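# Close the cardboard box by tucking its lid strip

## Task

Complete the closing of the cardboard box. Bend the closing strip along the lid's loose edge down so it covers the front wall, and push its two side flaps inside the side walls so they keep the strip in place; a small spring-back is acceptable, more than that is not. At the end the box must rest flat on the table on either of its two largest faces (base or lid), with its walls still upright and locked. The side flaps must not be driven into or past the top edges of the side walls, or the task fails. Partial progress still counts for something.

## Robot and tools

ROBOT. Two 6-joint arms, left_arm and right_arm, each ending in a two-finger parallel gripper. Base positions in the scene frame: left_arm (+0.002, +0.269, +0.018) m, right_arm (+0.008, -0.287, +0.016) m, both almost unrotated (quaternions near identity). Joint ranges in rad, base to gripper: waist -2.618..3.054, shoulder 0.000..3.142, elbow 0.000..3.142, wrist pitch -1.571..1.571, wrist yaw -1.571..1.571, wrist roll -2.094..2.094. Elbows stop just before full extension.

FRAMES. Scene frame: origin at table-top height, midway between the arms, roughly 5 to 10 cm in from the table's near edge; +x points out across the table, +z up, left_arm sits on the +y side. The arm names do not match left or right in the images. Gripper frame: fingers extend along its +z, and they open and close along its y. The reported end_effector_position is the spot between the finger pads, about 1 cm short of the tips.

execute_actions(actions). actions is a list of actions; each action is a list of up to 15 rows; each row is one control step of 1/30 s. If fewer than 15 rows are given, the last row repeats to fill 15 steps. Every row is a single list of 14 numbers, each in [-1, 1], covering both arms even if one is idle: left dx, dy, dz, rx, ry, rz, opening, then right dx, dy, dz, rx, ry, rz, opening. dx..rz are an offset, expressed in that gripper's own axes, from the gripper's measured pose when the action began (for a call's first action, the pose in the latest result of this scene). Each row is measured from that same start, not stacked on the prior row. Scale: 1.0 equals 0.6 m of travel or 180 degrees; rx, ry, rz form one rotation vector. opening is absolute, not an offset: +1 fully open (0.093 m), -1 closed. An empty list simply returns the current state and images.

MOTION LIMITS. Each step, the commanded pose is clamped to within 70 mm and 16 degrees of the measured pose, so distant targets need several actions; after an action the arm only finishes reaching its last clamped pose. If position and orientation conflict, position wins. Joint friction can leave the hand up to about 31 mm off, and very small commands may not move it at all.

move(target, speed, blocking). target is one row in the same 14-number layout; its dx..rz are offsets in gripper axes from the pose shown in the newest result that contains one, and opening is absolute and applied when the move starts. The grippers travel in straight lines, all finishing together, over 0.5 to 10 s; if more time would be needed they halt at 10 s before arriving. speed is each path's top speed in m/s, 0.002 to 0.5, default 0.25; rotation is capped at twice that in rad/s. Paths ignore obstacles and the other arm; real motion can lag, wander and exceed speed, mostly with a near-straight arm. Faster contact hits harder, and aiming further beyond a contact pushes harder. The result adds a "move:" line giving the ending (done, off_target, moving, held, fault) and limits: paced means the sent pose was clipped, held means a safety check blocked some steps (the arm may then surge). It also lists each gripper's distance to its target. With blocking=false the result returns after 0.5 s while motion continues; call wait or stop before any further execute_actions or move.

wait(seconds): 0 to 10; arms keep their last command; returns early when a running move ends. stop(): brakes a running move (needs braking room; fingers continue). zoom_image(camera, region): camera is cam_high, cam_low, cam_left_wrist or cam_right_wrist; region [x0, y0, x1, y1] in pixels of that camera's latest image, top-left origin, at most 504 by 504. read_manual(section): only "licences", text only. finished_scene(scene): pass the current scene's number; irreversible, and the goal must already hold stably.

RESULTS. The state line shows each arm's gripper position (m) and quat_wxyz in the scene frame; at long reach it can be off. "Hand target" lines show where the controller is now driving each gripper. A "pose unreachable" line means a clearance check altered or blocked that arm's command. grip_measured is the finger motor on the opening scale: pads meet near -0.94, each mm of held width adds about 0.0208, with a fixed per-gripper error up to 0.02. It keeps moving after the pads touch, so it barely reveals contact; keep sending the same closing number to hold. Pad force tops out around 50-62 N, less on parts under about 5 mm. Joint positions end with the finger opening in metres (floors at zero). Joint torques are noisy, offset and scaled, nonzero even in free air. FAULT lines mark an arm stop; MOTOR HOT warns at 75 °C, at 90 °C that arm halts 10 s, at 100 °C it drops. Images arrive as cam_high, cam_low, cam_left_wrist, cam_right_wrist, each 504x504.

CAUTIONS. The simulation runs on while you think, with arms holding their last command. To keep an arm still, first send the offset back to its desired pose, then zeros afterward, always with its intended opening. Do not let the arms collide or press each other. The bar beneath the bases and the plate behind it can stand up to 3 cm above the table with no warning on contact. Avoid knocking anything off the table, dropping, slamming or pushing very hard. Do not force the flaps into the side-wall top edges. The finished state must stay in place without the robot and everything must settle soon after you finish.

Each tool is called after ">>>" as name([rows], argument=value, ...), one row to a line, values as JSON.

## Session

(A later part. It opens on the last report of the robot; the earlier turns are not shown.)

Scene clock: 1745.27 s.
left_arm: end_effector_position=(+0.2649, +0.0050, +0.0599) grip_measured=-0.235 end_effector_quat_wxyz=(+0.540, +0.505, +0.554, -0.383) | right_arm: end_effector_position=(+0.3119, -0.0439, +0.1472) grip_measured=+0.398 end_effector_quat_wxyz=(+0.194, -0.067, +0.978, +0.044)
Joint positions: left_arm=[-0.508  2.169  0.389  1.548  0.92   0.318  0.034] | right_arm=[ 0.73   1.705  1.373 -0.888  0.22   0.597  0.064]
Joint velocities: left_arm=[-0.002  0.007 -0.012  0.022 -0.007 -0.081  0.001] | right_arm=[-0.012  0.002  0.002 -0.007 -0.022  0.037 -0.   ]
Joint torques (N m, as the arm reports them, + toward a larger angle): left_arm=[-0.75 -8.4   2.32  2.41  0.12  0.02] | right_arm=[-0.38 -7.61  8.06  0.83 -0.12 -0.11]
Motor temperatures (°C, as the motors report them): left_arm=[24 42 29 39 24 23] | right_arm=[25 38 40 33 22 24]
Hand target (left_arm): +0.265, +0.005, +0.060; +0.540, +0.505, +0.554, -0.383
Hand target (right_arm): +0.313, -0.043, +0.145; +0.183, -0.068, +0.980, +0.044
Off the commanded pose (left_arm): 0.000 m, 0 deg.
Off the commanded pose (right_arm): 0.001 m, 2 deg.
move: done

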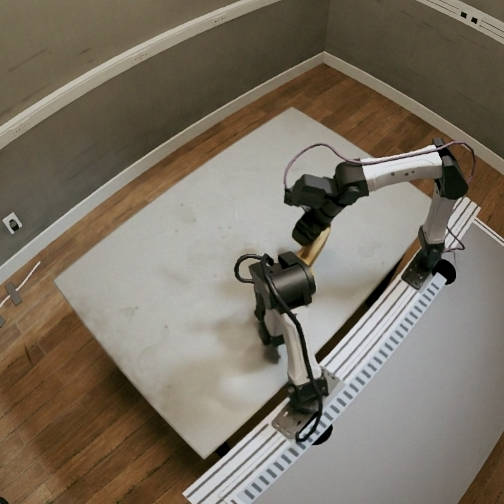

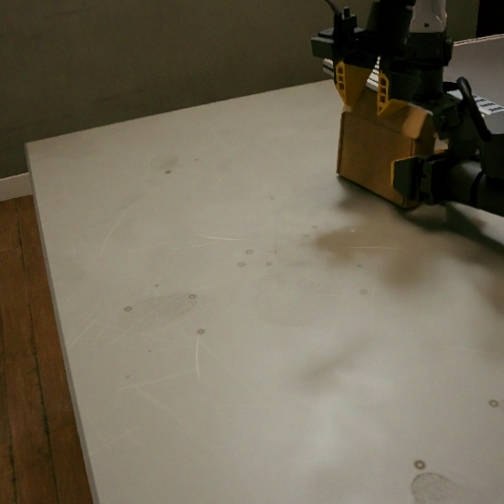

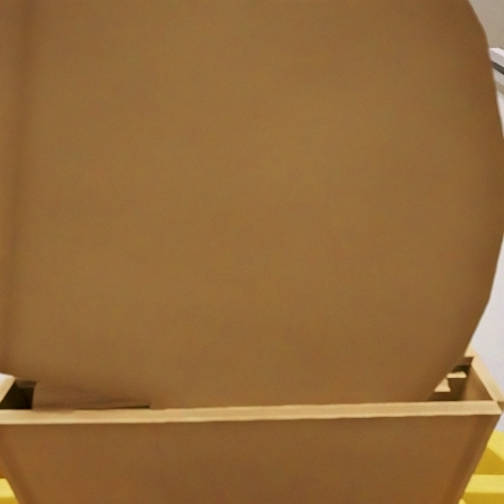

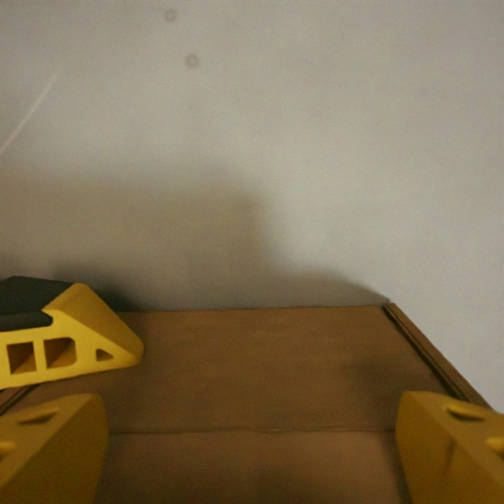

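>>> move(target=[0,0,0,0,0,0,-0.25, 0.075,0,-0.01,0,0,0,0.4], speed=0.03)

Scene clock: 1752.50 s.
left_arm: end_effector_position=(+0.2600, +0.0039, +0.0609) grip_measured=-0.235 end_effector_quat_wxyz=(+0.537, +0.513, +0.543, -0.392) | right_arm: end_effector_position=(+0.2825, -0.0481, +0.1468) grip_measured=+0.398 end_effector_quat_wxyz=(+0.212, -0.061, +0.974, +0.051)
Joint positions: left_arm=[-0.508  2.169  0.389  1.548  0.951  0.326  0.034] | right_arm=[ 0.795  1.592  1.235 -0.84   0.257  0.663  0.064]
Joint velocities: left_arm=[ 0.012  0.002 -0.012 -0.066 -0.051 -0.066  0.001] | right_arm=[ 0.017  0.002 -0.007 -0.007 -0.037 -0.037 -0.   ]
Joint torques (N m, as the arm reports them, + toward a larger angle): left_arm=[-0.62 -8.37  2.31  2.38 -0.21 -0.05] | right_arm=[ 2.03 -8.6   4.85  0.9  -0.01  0.06]
Motor temperatures (°C, as the motors report them): left_arm=[24 42 29 39 24 23] | right_arm=[25 38 41 32 22 24]
Hand target (left_arm): +0.265, +0.005, +0.060; +0.540, +0.505, +0.553, -0.383
Hand target (right_arm): +0.269, -0.051, +0.136; +0.194, -0.067, +0.978, +0.045
Off the commanded pose (left_arm): 0.005 m, 2 deg.
Off the commanded pose (right_arm): 0.018 m, 2 deg.
move: off_target (right_arm)

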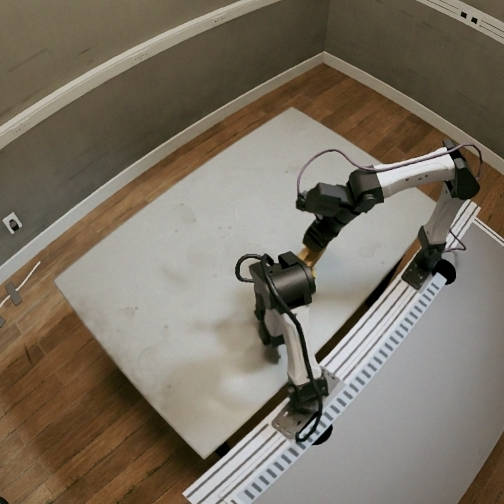

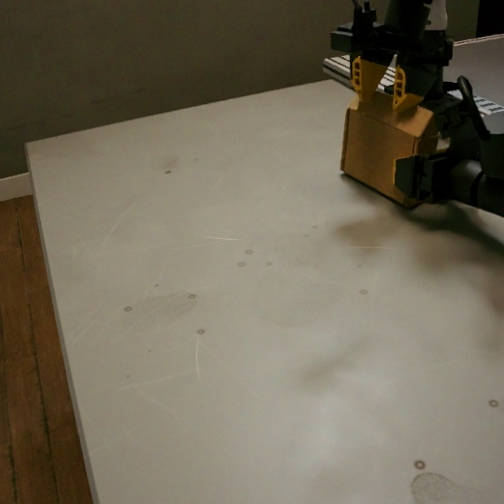

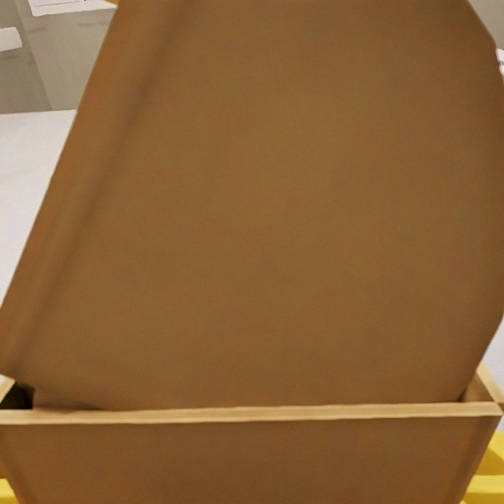

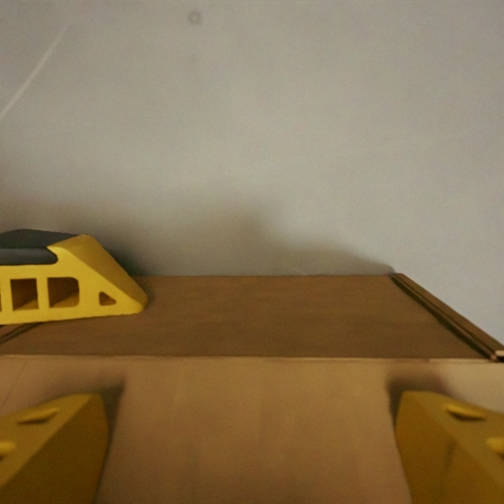

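>>> move(target=[0,0,0,0,0,0,-0.25, 0.05,0,0.015,0,0,0,0.4], speed=0.03)

>>> move(target=[0,0,0,0,0,0,-0.25, 0.045,0,0.03,0,0.02,0,0.4], speed=0.03)

Scene clock: 1765.17 s.
left_arm: end_effector_position=(+0.2574, +0.0035, +0.0603) grip_measured=-0.235 end_effector_quat_wxyz=(+0.533, +0.517, +0.540, -0.396) | right_arm: end_effector_position=(+0.2763, -0.0489, +0.1435) grip_measured=+0.398 end_effector_quat_wxyz=(+0.240, -0.052, +0.968, +0.057)
Joint positions: left_arm=[-0.508  2.169  0.389  1.541  0.966  0.331  0.034] | right_arm=[ 0.827  1.541  1.147 -0.761  0.303  0.697  0.064]
Joint velocities: left_arm=[-0.007 -0.002  0.017  0.022 -0.051 -0.037 -0.001] | right_arm=[ 0.022  0.002 -0.002 -0.007  0.066  0.007  0.001]
Joint torques (N m, as the arm reports them, + toward a larger angle): left_arm=[-0.62 -8.28  2.46  2.4  -0.06 -0.01] | right_arm=[ 1.76 -7.45  4.58  0.95 -0.14  0.04]
Motor temperatures (°C, as the motors report them): left_arm=[24 42 29 39 24 23] | right_arm=[25 39 39 31 22 24]
Hand target (left_arm): +0.260, +0.004, +0.061; +0.537, +0.513, +0.543, -0.392
Hand target (right_arm): +0.259, -0.051, +0.127; +0.212, -0.061, +0.974, +0.052
Off the commanded pose (left_arm): 0.003 m, 1 deg.
Off the commanded pose (right_arm): 0.024 m, 4 deg.
move: off_target (right_arm)

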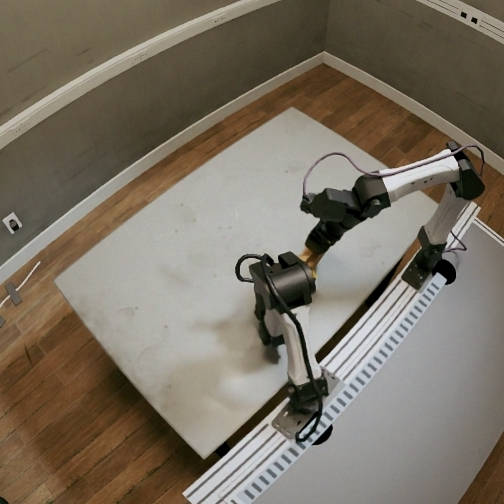

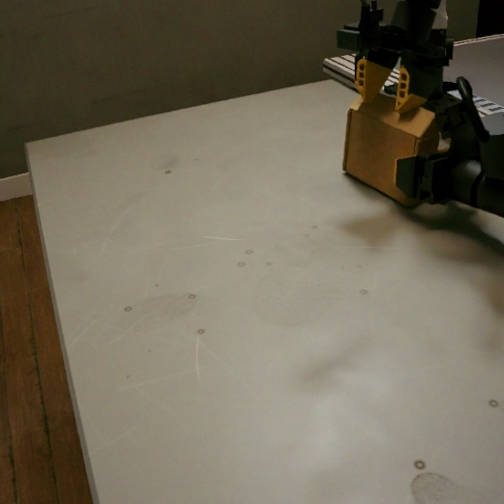

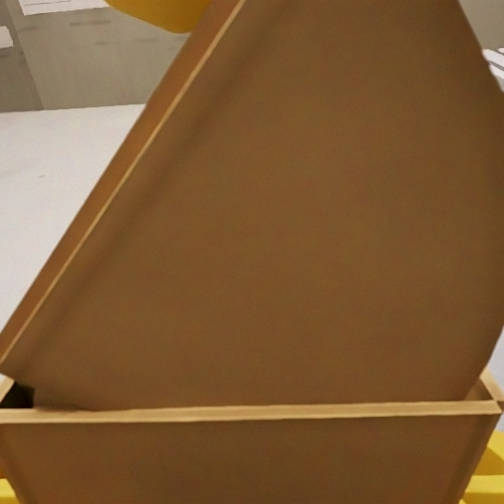

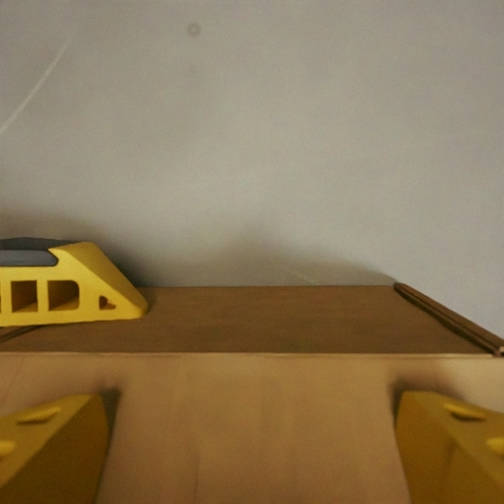

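Scene clock: 1766.47 s.
left_arm: end_effector_position=(+0.2578, +0.0036, +0.0599) grip_measured=-0.235 end_effector_quat_wxyz=(+0.531, +0.514, +0.543, -0.397) | right_arm: end_effector_position=(+0.2761, -0.0495, +0.1369) grip_measured=+0.398 end_effector_quat_wxyz=(+0.242, -0.043, +0.968, +0.059)
Joint positions: left_arm=[-0.508  2.169  0.389  1.54   0.962  0.324  0.034] | right_arm=[ 0.827  1.541  1.119 -0.73   0.307  0.715  0.064]
Joint velocities: left_arm=[-0.002 -0.012 -0.007  0.066  0.051 -0.007  0.001] | right_arm=[ 0.007  0.012 -0.017  0.051 -0.022 -0.037  0.   ]
Joint torques (N m, as the arm reports them, + toward a larger angle): left_arm=[-0.75 -8.22  2.37  2.34  0.14  0.12] | right_arm=[ 1.52 -6.31  4.22  1.06 -0.21 -0.02]
Motor temperatures (°C, as the motors report them): left_arm=[24 42 29 39 24 23] | right_arm=[25 39 39 31 22 24]
Hand target (left_arm): +0.257, +0.004, +0.060; +0.533, +0.517, +0.540, -0.396
Hand target (right_arm): +0.260, -0.050, +0.116; +0.210, -0.053, +0.975, +0.054
Off the commanded pose (left_arm): 0.001 m, 0 deg.
Off the commanded pose (right_arm): 0.027 m, 4 deg.
move: off_target (right_arm)

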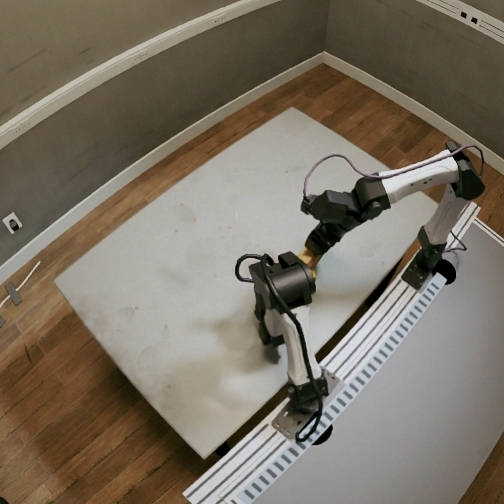

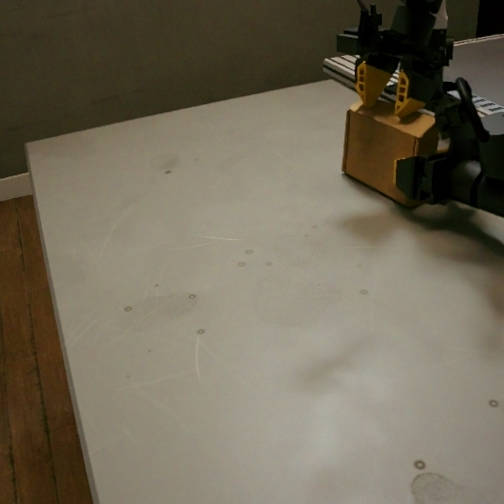

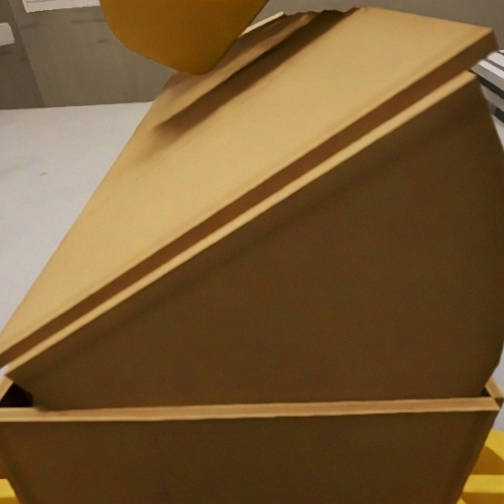

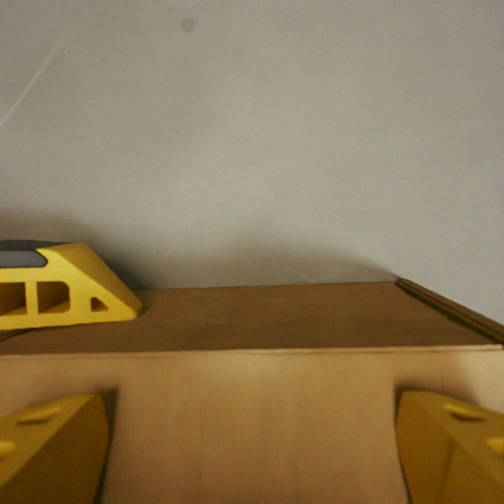

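>>> move(target=[0,0,0,0,0,0,-0.25, 0.02,0,-0.05,0,0,0,0.6], speed=0.04)

>>> move(target=[0,0,0,0,0,0,-0.25, 0.04,0,0.075,0,0,0,0.6], speed=0.03)

Scene clock: 1777.27 s.
left_arm: end_effector_position=(+0.2578, +0.0036, +0.0599) grip_measured=-0.235 end_effector_quat_wxyz=(+0.531, +0.514, +0.544, -0.398) | right_arm: end_effector_position=(+0.2548, -0.0560, +0.1521) grip_measured=+0.598 end_effector_quat_wxyz=(+0.238, -0.041, +0.969, +0.059)
Joint positions: left_arm=[-0.508  2.169  0.389  1.54   0.962  0.323  0.034] | right_arm=[ 0.872  1.471  1.119 -0.82   0.321  0.764  0.074]
Joint velocities: left_arm=[-0.002  0.007  0.012  0.007 -0.007 -0.022  0.   ] | right_arm=[ 0.002 -0.022 -0.012 -0.081 -0.007 -0.037  0.001]
Joint torques (N m, as the arm reports them, + toward a larger angle): left_arm=[-0.67 -8.2   2.35  2.35  0.11  0.03] | right_arm=[ 1.43 -7.44  7.81  0.93  0.15 -0.01]
Motor temperatures (°C, as the motors report them): left_arm=[24 42 29 39 24 23] | right_arm=[25 39 38 31 22 24]
Hand target (left_arm): +0.258, +0.004, +0.060; +0.531, +0.514, +0.543, -0.397
Hand target (right_arm): +0.252, -0.054, +0.158; +0.242, -0.043, +0.968, +0.060
Off the commanded pose (left_arm): 0.000 m, 0 deg.
Off the commanded pose (right_arm): 0.006 m, 0 deg.
move: done

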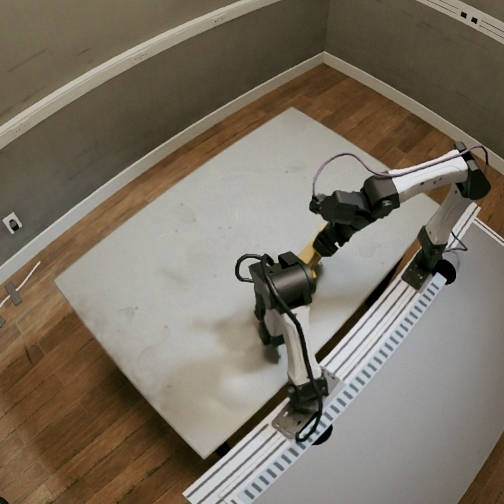

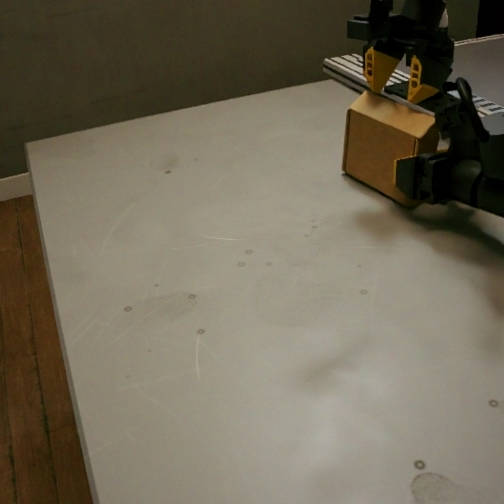

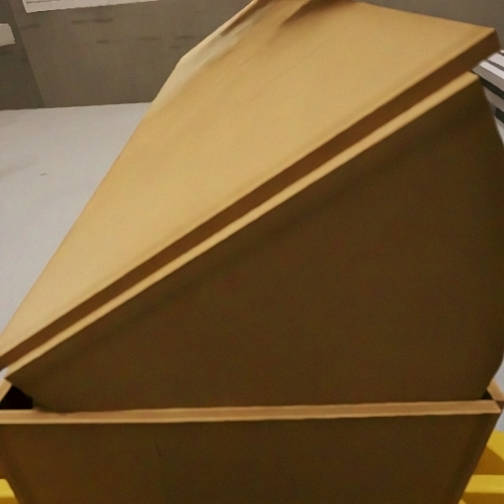

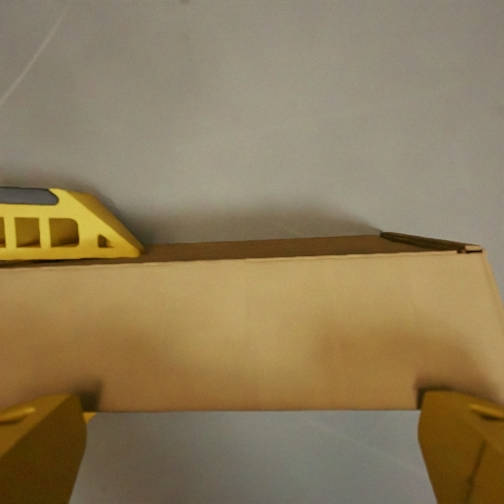

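Scene clock: 1779.23 s.
left_arm: end_effector_position=(+0.2613, +0.0047, +0.0594) grip_measured=-0.235 end_effector_quat_wxyz=(+0.532, +0.506, +0.553, -0.395) | right_arm: end_effector_position=(+0.2602, -0.0518, +0.1269) grip_measured=+0.598 end_effector_quat_wxyz=(+0.259, -0.034, +0.963, +0.072)
Joint positions: left_arm=[-0.506  2.169  0.389  1.541  0.944  0.308  0.034] | right_arm=[ 0.872  1.477  1.    -0.645  0.337  0.765  0.074]
Joint velocities: left_arm=[-0.012  0.002  0.002 -0.051  0.051 -0.037  0.   ] | right_arm=[-0.002  0.002 -0.002 -0.022  0.022  0.037  0.   ]
Joint torques (N m, as the arm reports them, + toward a larger angle): left_arm=[-0.9  -8.3   2.35  2.37  0.29  0.21] | right_arm=[ 0.81 -3.89  4.26  1.4  -0.04 -0.02]
Motor temperatures (°C, as the motors report them): left_arm=[24 42 29 39 24 23] | right_arm=[25 39 38 31 22 24]
Hand target (left_arm): +0.258, +0.004, +0.060; +0.531, +0.514, +0.544, -0.397
Hand target (right_arm): +0.252, -0.053, +0.102; +0.238, -0.040, +0.969, +0.058
Off the commanded pose (left_arm): 0.004 m, 1 deg.
Off the commanded pose (right_arm): 0.026 m, 3 deg.
move: off_target (right_arm)

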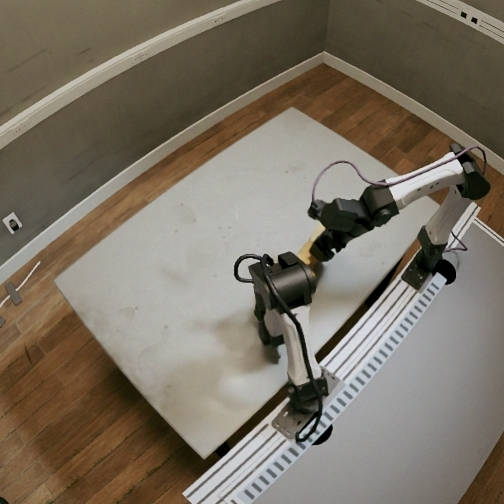

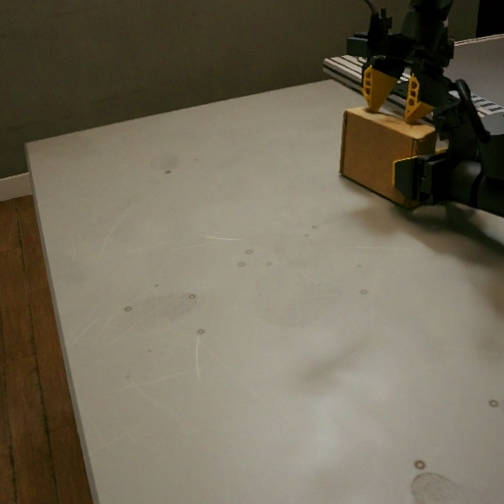

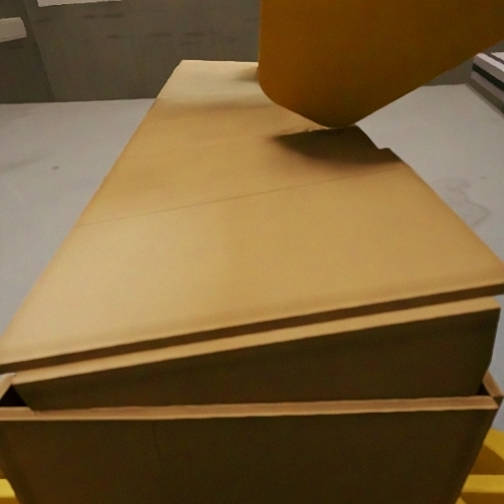

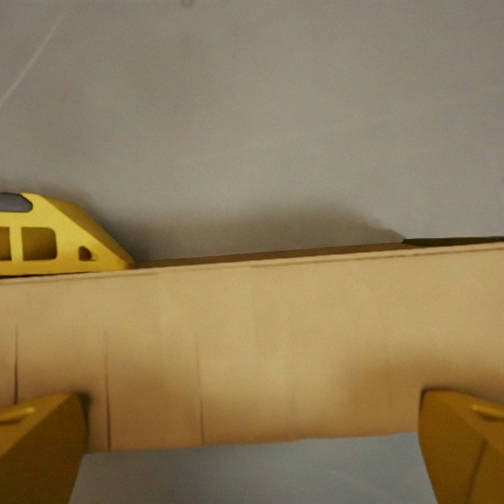

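>>> move(target=[0,0,0,0,0,0,-0.25, 0.0,0.04,-0.04,0,0,0,1], speed=0.04)

>>> move(target=[0,0,0,0,0,0,-0.25, 0.035,0,0.065,0,0,0,1], speed=0.03)

Scene clock: 1787.43 s.
left_arm: end_effector_position=(+0.2622, +0.0048, +0.0595) grip_measured=-0.235 end_effector_quat_wxyz=(+0.533, +0.504, +0.555, -0.394) | right_arm: end_effector_position=(+0.2478, -0.0343, +0.1528) grip_measured=+1.000 end_effector_quat_wxyz=(+0.264, -0.030, +0.961, +0.083)
Joint positions: left_arm=[-0.507  2.169  0.389  1.542  0.938  0.304  0.034] | right_arm=[ 0.945  1.475  1.094 -0.742  0.363  0.839  0.093]
Joint velocities: left_arm=[-0.012  0.017 -0.007 -0.081 -0.066  0.022 -0.001] | right_arm=[-0.007 -0.002 -0.007 -0.037 -0.007  0.051  0.   ]
Joint torques (N m, as the arm reports them, + toward a larger angle): left_arm=[-0.75 -8.28  2.3   2.34  0.17  0.06] | right_arm=[ 1.25 -5.02  8.25  1.03  0.12 -0.05]
Motor temperatures (°C, as the motors report them): left_arm=[24 42 29 39 24 23] | right_arm=[25 38 38 32 22 24]
Hand target (left_arm): +0.261, +0.005, +0.059; +0.532, +0.506, +0.552, -0.395
Hand target (right_arm): +0.246, -0.031, +0.150; +0.259, -0.034, +0.963, +0.073
Off the commanded pose (left_arm): 0.001 m, 0 deg.
Off the commanded pose (right_arm): 0.004 m, 1 deg.
move: done

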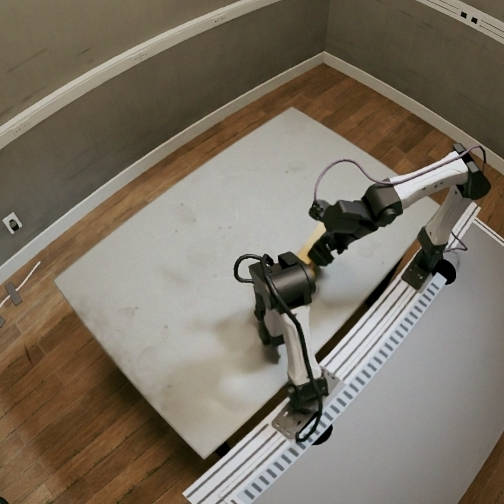

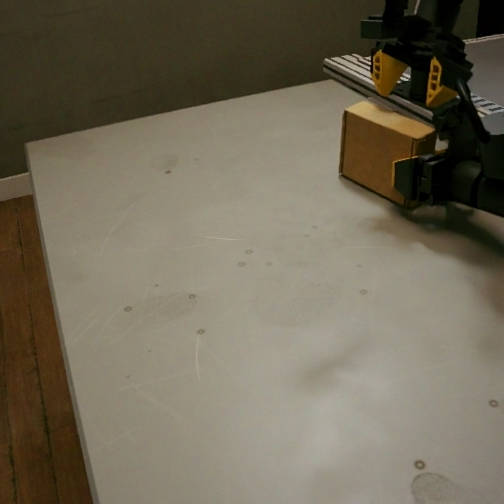

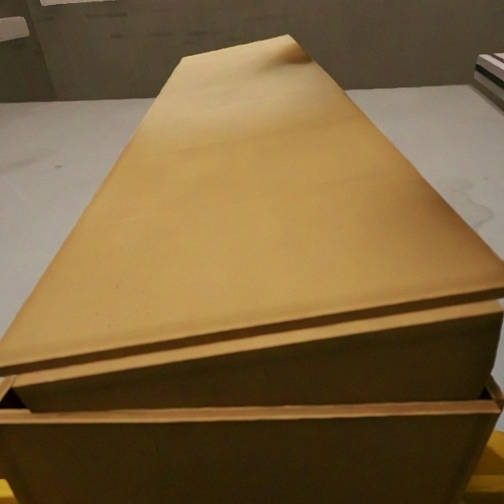

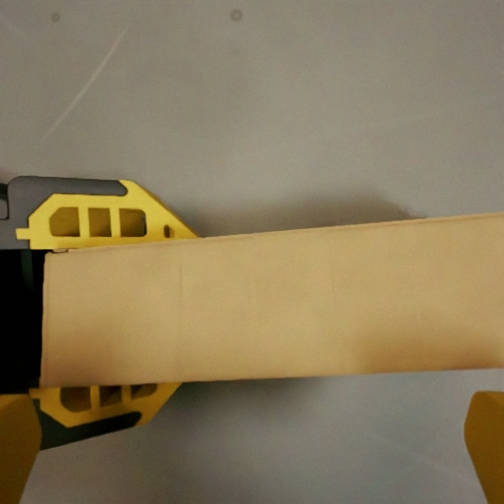

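Scene clock: 1789.20 s.
left_arm: end_effector_position=(+0.2629, +0.0050, +0.0594) grip_measured=-0.235 end_effector_quat_wxyz=(+0.532, +0.501, +0.557, -0.394) | right_arm: end_effector_position=(+0.2526, -0.0282, +0.1277) grip_measured=+1.000 end_effector_quat_wxyz=(+0.276, -0.025, +0.956, +0.092)
Joint positions: left_arm=[-0.507  2.169  0.389  1.542  0.934  0.298  0.034] | right_arm=[ 0.945  1.502  1.001 -0.59   0.373  0.839  0.093]
Joint velocities: left_arm=[ 0.007  0.007 -0.002  0.051  0.022  0.022  0.   ] | right_arm=[-0.017  0.007  0.002 -0.022  0.007  0.037  0.   ]
Joint torques (N m, as the arm reports them, + toward a larger angle): left_arm=[-0.68 -8.21  2.31  2.39  0.12  0.09] | right_arm=[ 0.62 -4.93  4.87  1.51  0.04 -0.08]
Motor temperatures (°C, as the motors report them): left_arm=[24 42 29 39 24 23] | right_arm=[25 38 38 32 22 24]
Hand target (left_arm): +0.262, +0.005, +0.059; +0.533, +0.504, +0.555, -0.394
Hand target (right_arm): +0.248, -0.029, +0.109; +0.264, -0.030, +0.961, +0.083
Off the commanded pose (left_arm): 0.001 m, 0 deg.
Off the commanded pose (right_arm): 0.019 m, 2 deg.
move: off_target (right_arm)

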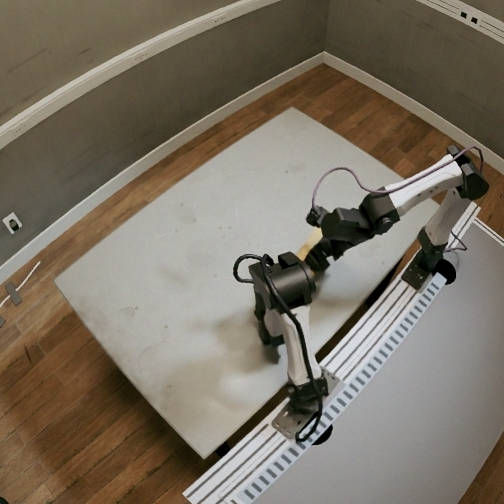

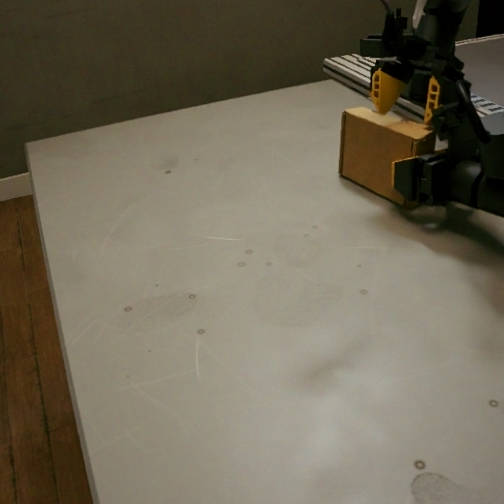

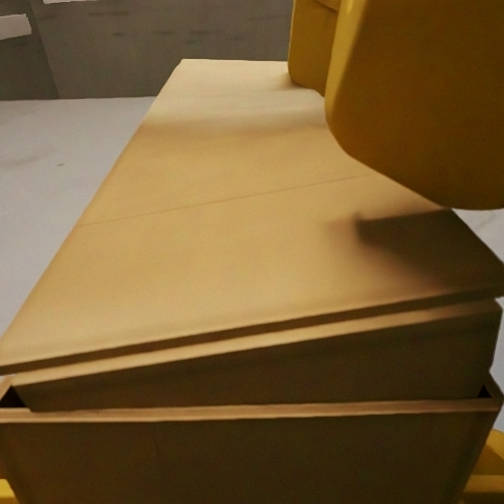

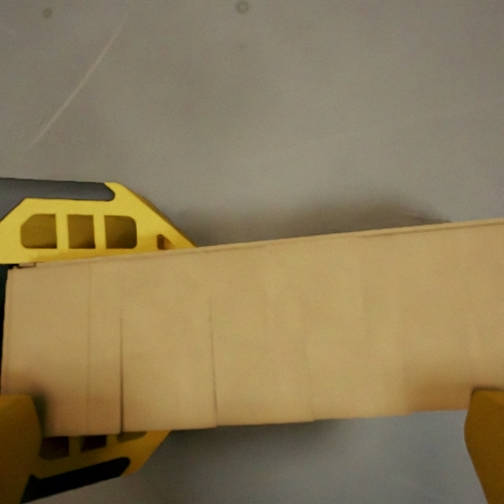

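>>> move(target=[0,0,0,0,0,0,-0.25, 0.015,0,0.03,0.08,0,0,1], speed=0.03)

Scene clock: 1800.53 s.
left_arm: end_effector_position=(+0.2667, +0.0083, +0.0592) grip_measured=-0.235 end_effector_quat_wxyz=(+0.530, +0.490, +0.567, -0.396) | right_arm: end_effector_position=(+0.2564, -0.0322, +0.1265) grip_measured=+1.000 end_effector_quat_wxyz=(+0.293, +0.020, +0.956, -0.012)
Joint positions: left_arm=[-0.494  2.169  0.389  1.542  0.93   0.273  0.034] | right_arm=[ 1.011  1.66   1.173 -0.815  0.562  1.016  0.093]
Joint velocities: left_arm=[ 0.002  0.007  0.017 -0.066  0.007 -0.081 -0.   ] | right_arm=[ 0.002  0.002  0.007  0.007 -0.037 -0.007  0.   ]
Joint torques (N m, as the arm reports them, + toward a larger angle): left_arm=[-1.62 -8.26  2.25  2.38  0.14  0.29] | right_arm=[ 1.36 -3.51  6.66  0.93  0.16 -0.05]
Motor temperatures (°C, as the motors report them): left_arm=[24 42 29 39 24 23] | right_arm=[25 38 38 32 22 24]
Hand target (left_arm): +0.263, +0.005, +0.059; +0.532, +0.501, +0.557, -0.394
Hand target (right_arm): +0.253, -0.025, +0.108; +0.279, +0.008, +0.960, -0.027
Off the commanded pose (left_arm): 0.005 m, 2 deg.
Off the commanded pose (right_arm): 0.020 m, 3 deg.
move: off_target (right_arm)

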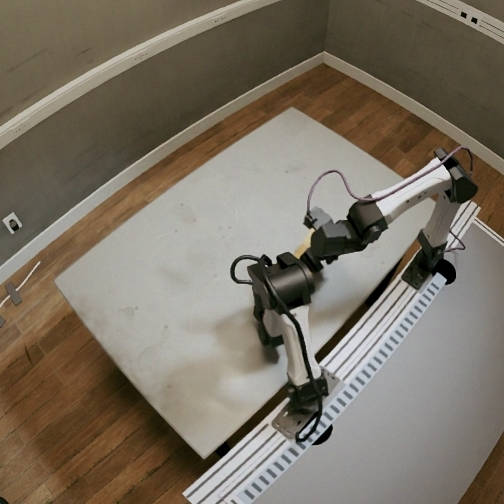

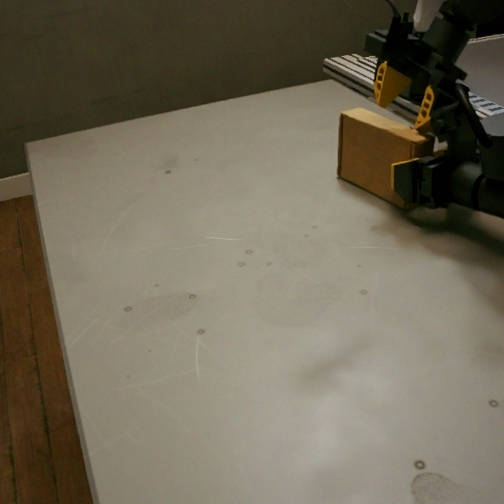

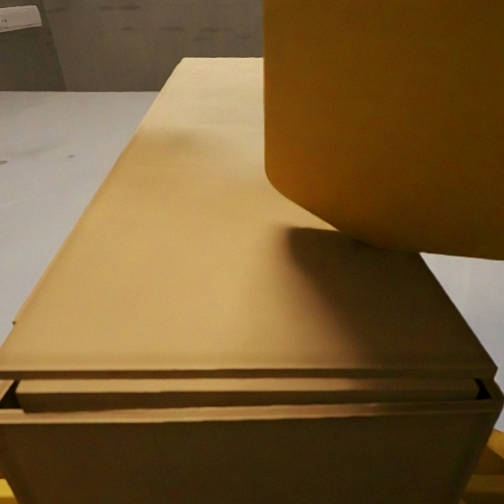

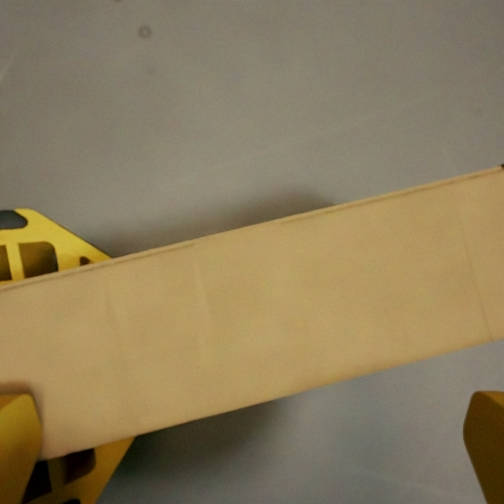

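>>> move(target=[0,0,0,0,0,0,-0.25, -0.03,0,-0.04,0,0,0,1], speed=0.05)

>>> move(target=[0,0,0,0,0,0,-0.25, -0.043,-0.187,0.03,0,0,0,1], speed=0.1)

Scene clock: 1806.50 s.
left_arm: end_effector_position=(+0.2671, +0.0086, +0.0592) grip_measured=-0.235 end_effector_quat_wxyz=(+0.530, +0.489, +0.568, -0.396) | right_arm: end_effector_position=(+0.2572, -0.0326, +0.1478) grip_measured=+1.000 end_effector_quat_wxyz=(+0.291, +0.019, +0.957, -0.018)
Joint positions: left_arm=[-0.493  2.169  0.389  1.542  0.93   0.27   0.034] | right_arm=[ 1.011  1.656  1.257 -0.917  0.564  1.018  0.093]
Joint velocities: left_arm=[-0.012 -0.007 -0.022 -0.051 -0.081 -0.095 -0.   ] | right_arm=[-0.002  0.007 -0.007 -0.11  -0.007  0.037  0.   ]
Joint torques (N m, as the arm reports them, + toward a larger angle): left_arm=[-0.9  -8.29  2.37  2.39  0.11  0.04] | right_arm=[ 0.12 -9.01  7.9   0.63  0.23 -0.11]
Motor temperatures (°C, as the motors report them): left_arm=[24 42 29 39 24 23] | right_arm=[25 37 39 32 22 24]
Hand target (left_arm): +0.267, +0.008, +0.059; +0.530, +0.490, +0.567, -0.396
Hand target (right_arm): +0.258, -0.031, +0.156; +0.293, +0.020, +0.956, -0.012
Off the commanded pose (left_arm): 0.000 m, 0 deg.
Off the commanded pose (right_arm): 0.009 m, 1 deg.
move: done

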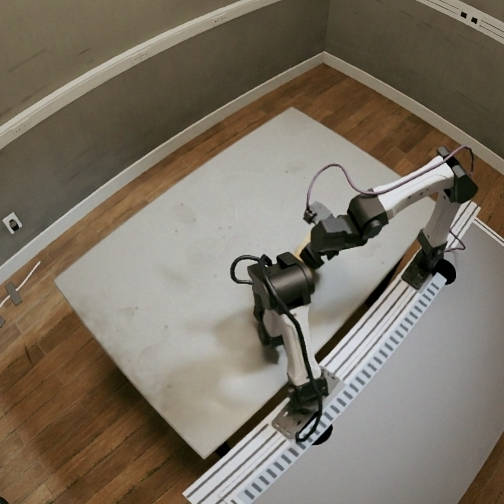

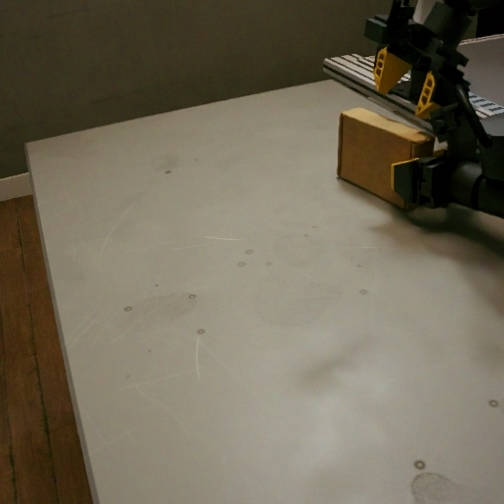

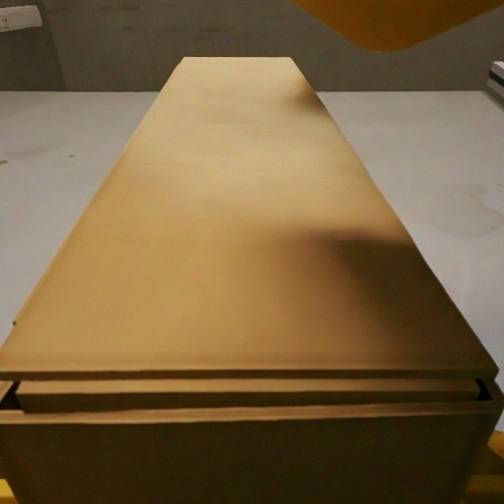

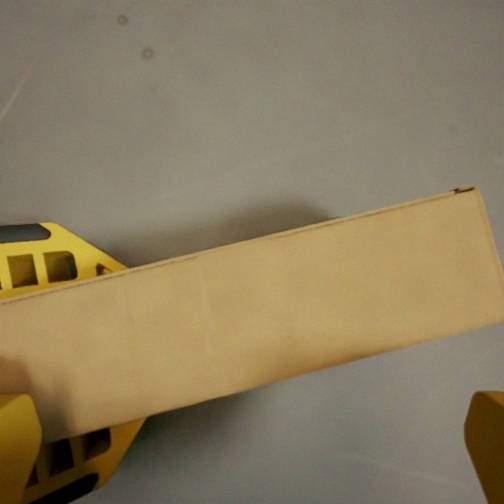

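Scene clock: 1808.17 s.
left_arm: end_effector_position=(+0.2671, +0.0086, +0.0592) grip_measured=-0.235 end_effector_quat_wxyz=(+0.530, +0.489, +0.568, -0.396) | right_arm: end_effector_position=(+0.2905, -0.1443, +0.1613) grip_measured=+1.000 end_effector_quat_wxyz=(+0.302, +0.024, +0.953, -0.023)
Joint positions: left_arm=[-0.493  2.169  0.389  1.542  0.93   0.27   0.034] | right_arm=[ 0.679  1.34   1.008 -0.794  0.475  0.66   0.093]
Joint velocities: left_arm=[ 0.017 -0.007  0.007  0.022  0.11   0.022  0.001] | right_arm=[-0.002  0.002 -0.012 -0.007  0.007 -0.051  0.   ]
Joint torques (N m, as the arm reports them, + toward a larger angle): left_arm=[-0.52 -8.37  2.4   2.37  0.09  0.06] | right_arm=[-0.33 -6.04  5.09  1.22  0.01 -0.12]
Motor temperatures (°C, as the motors report them): left_arm=[24 42 29 39 24 23] | right_arm=[25 37 39 32 22 24]
Hand target (left_arm): +0.267, +0.009, +0.059; +0.530, +0.489, +0.568, -0.396
Hand target (right_arm): +0.286, -0.147, +0.153; +0.293, +0.019, +0.956, -0.023
Off the commanded pose (left_arm): 0.000 m, 0 deg.
Off the commanded pose (right_arm): 0.014 m, 2 deg.
move: off_target (right_arm)

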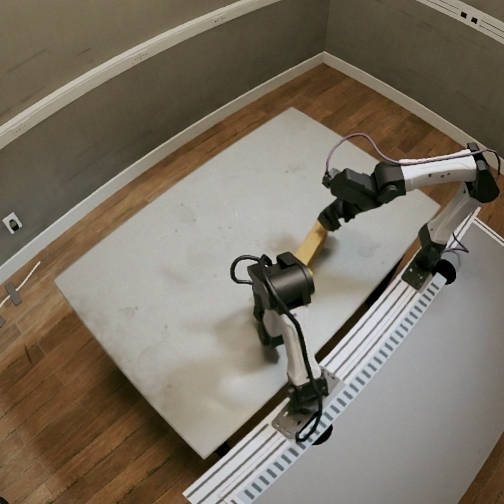

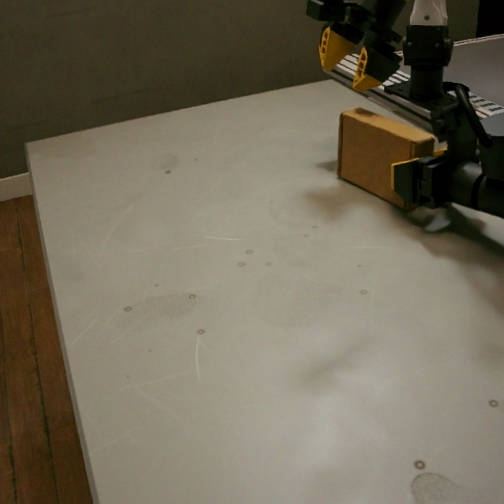

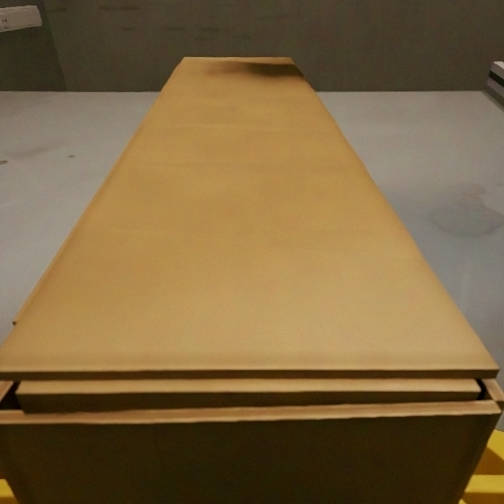

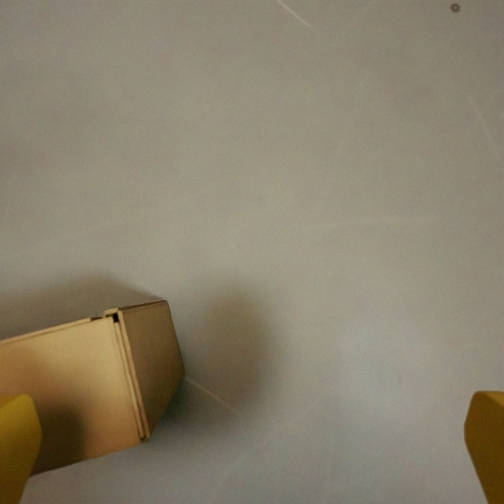

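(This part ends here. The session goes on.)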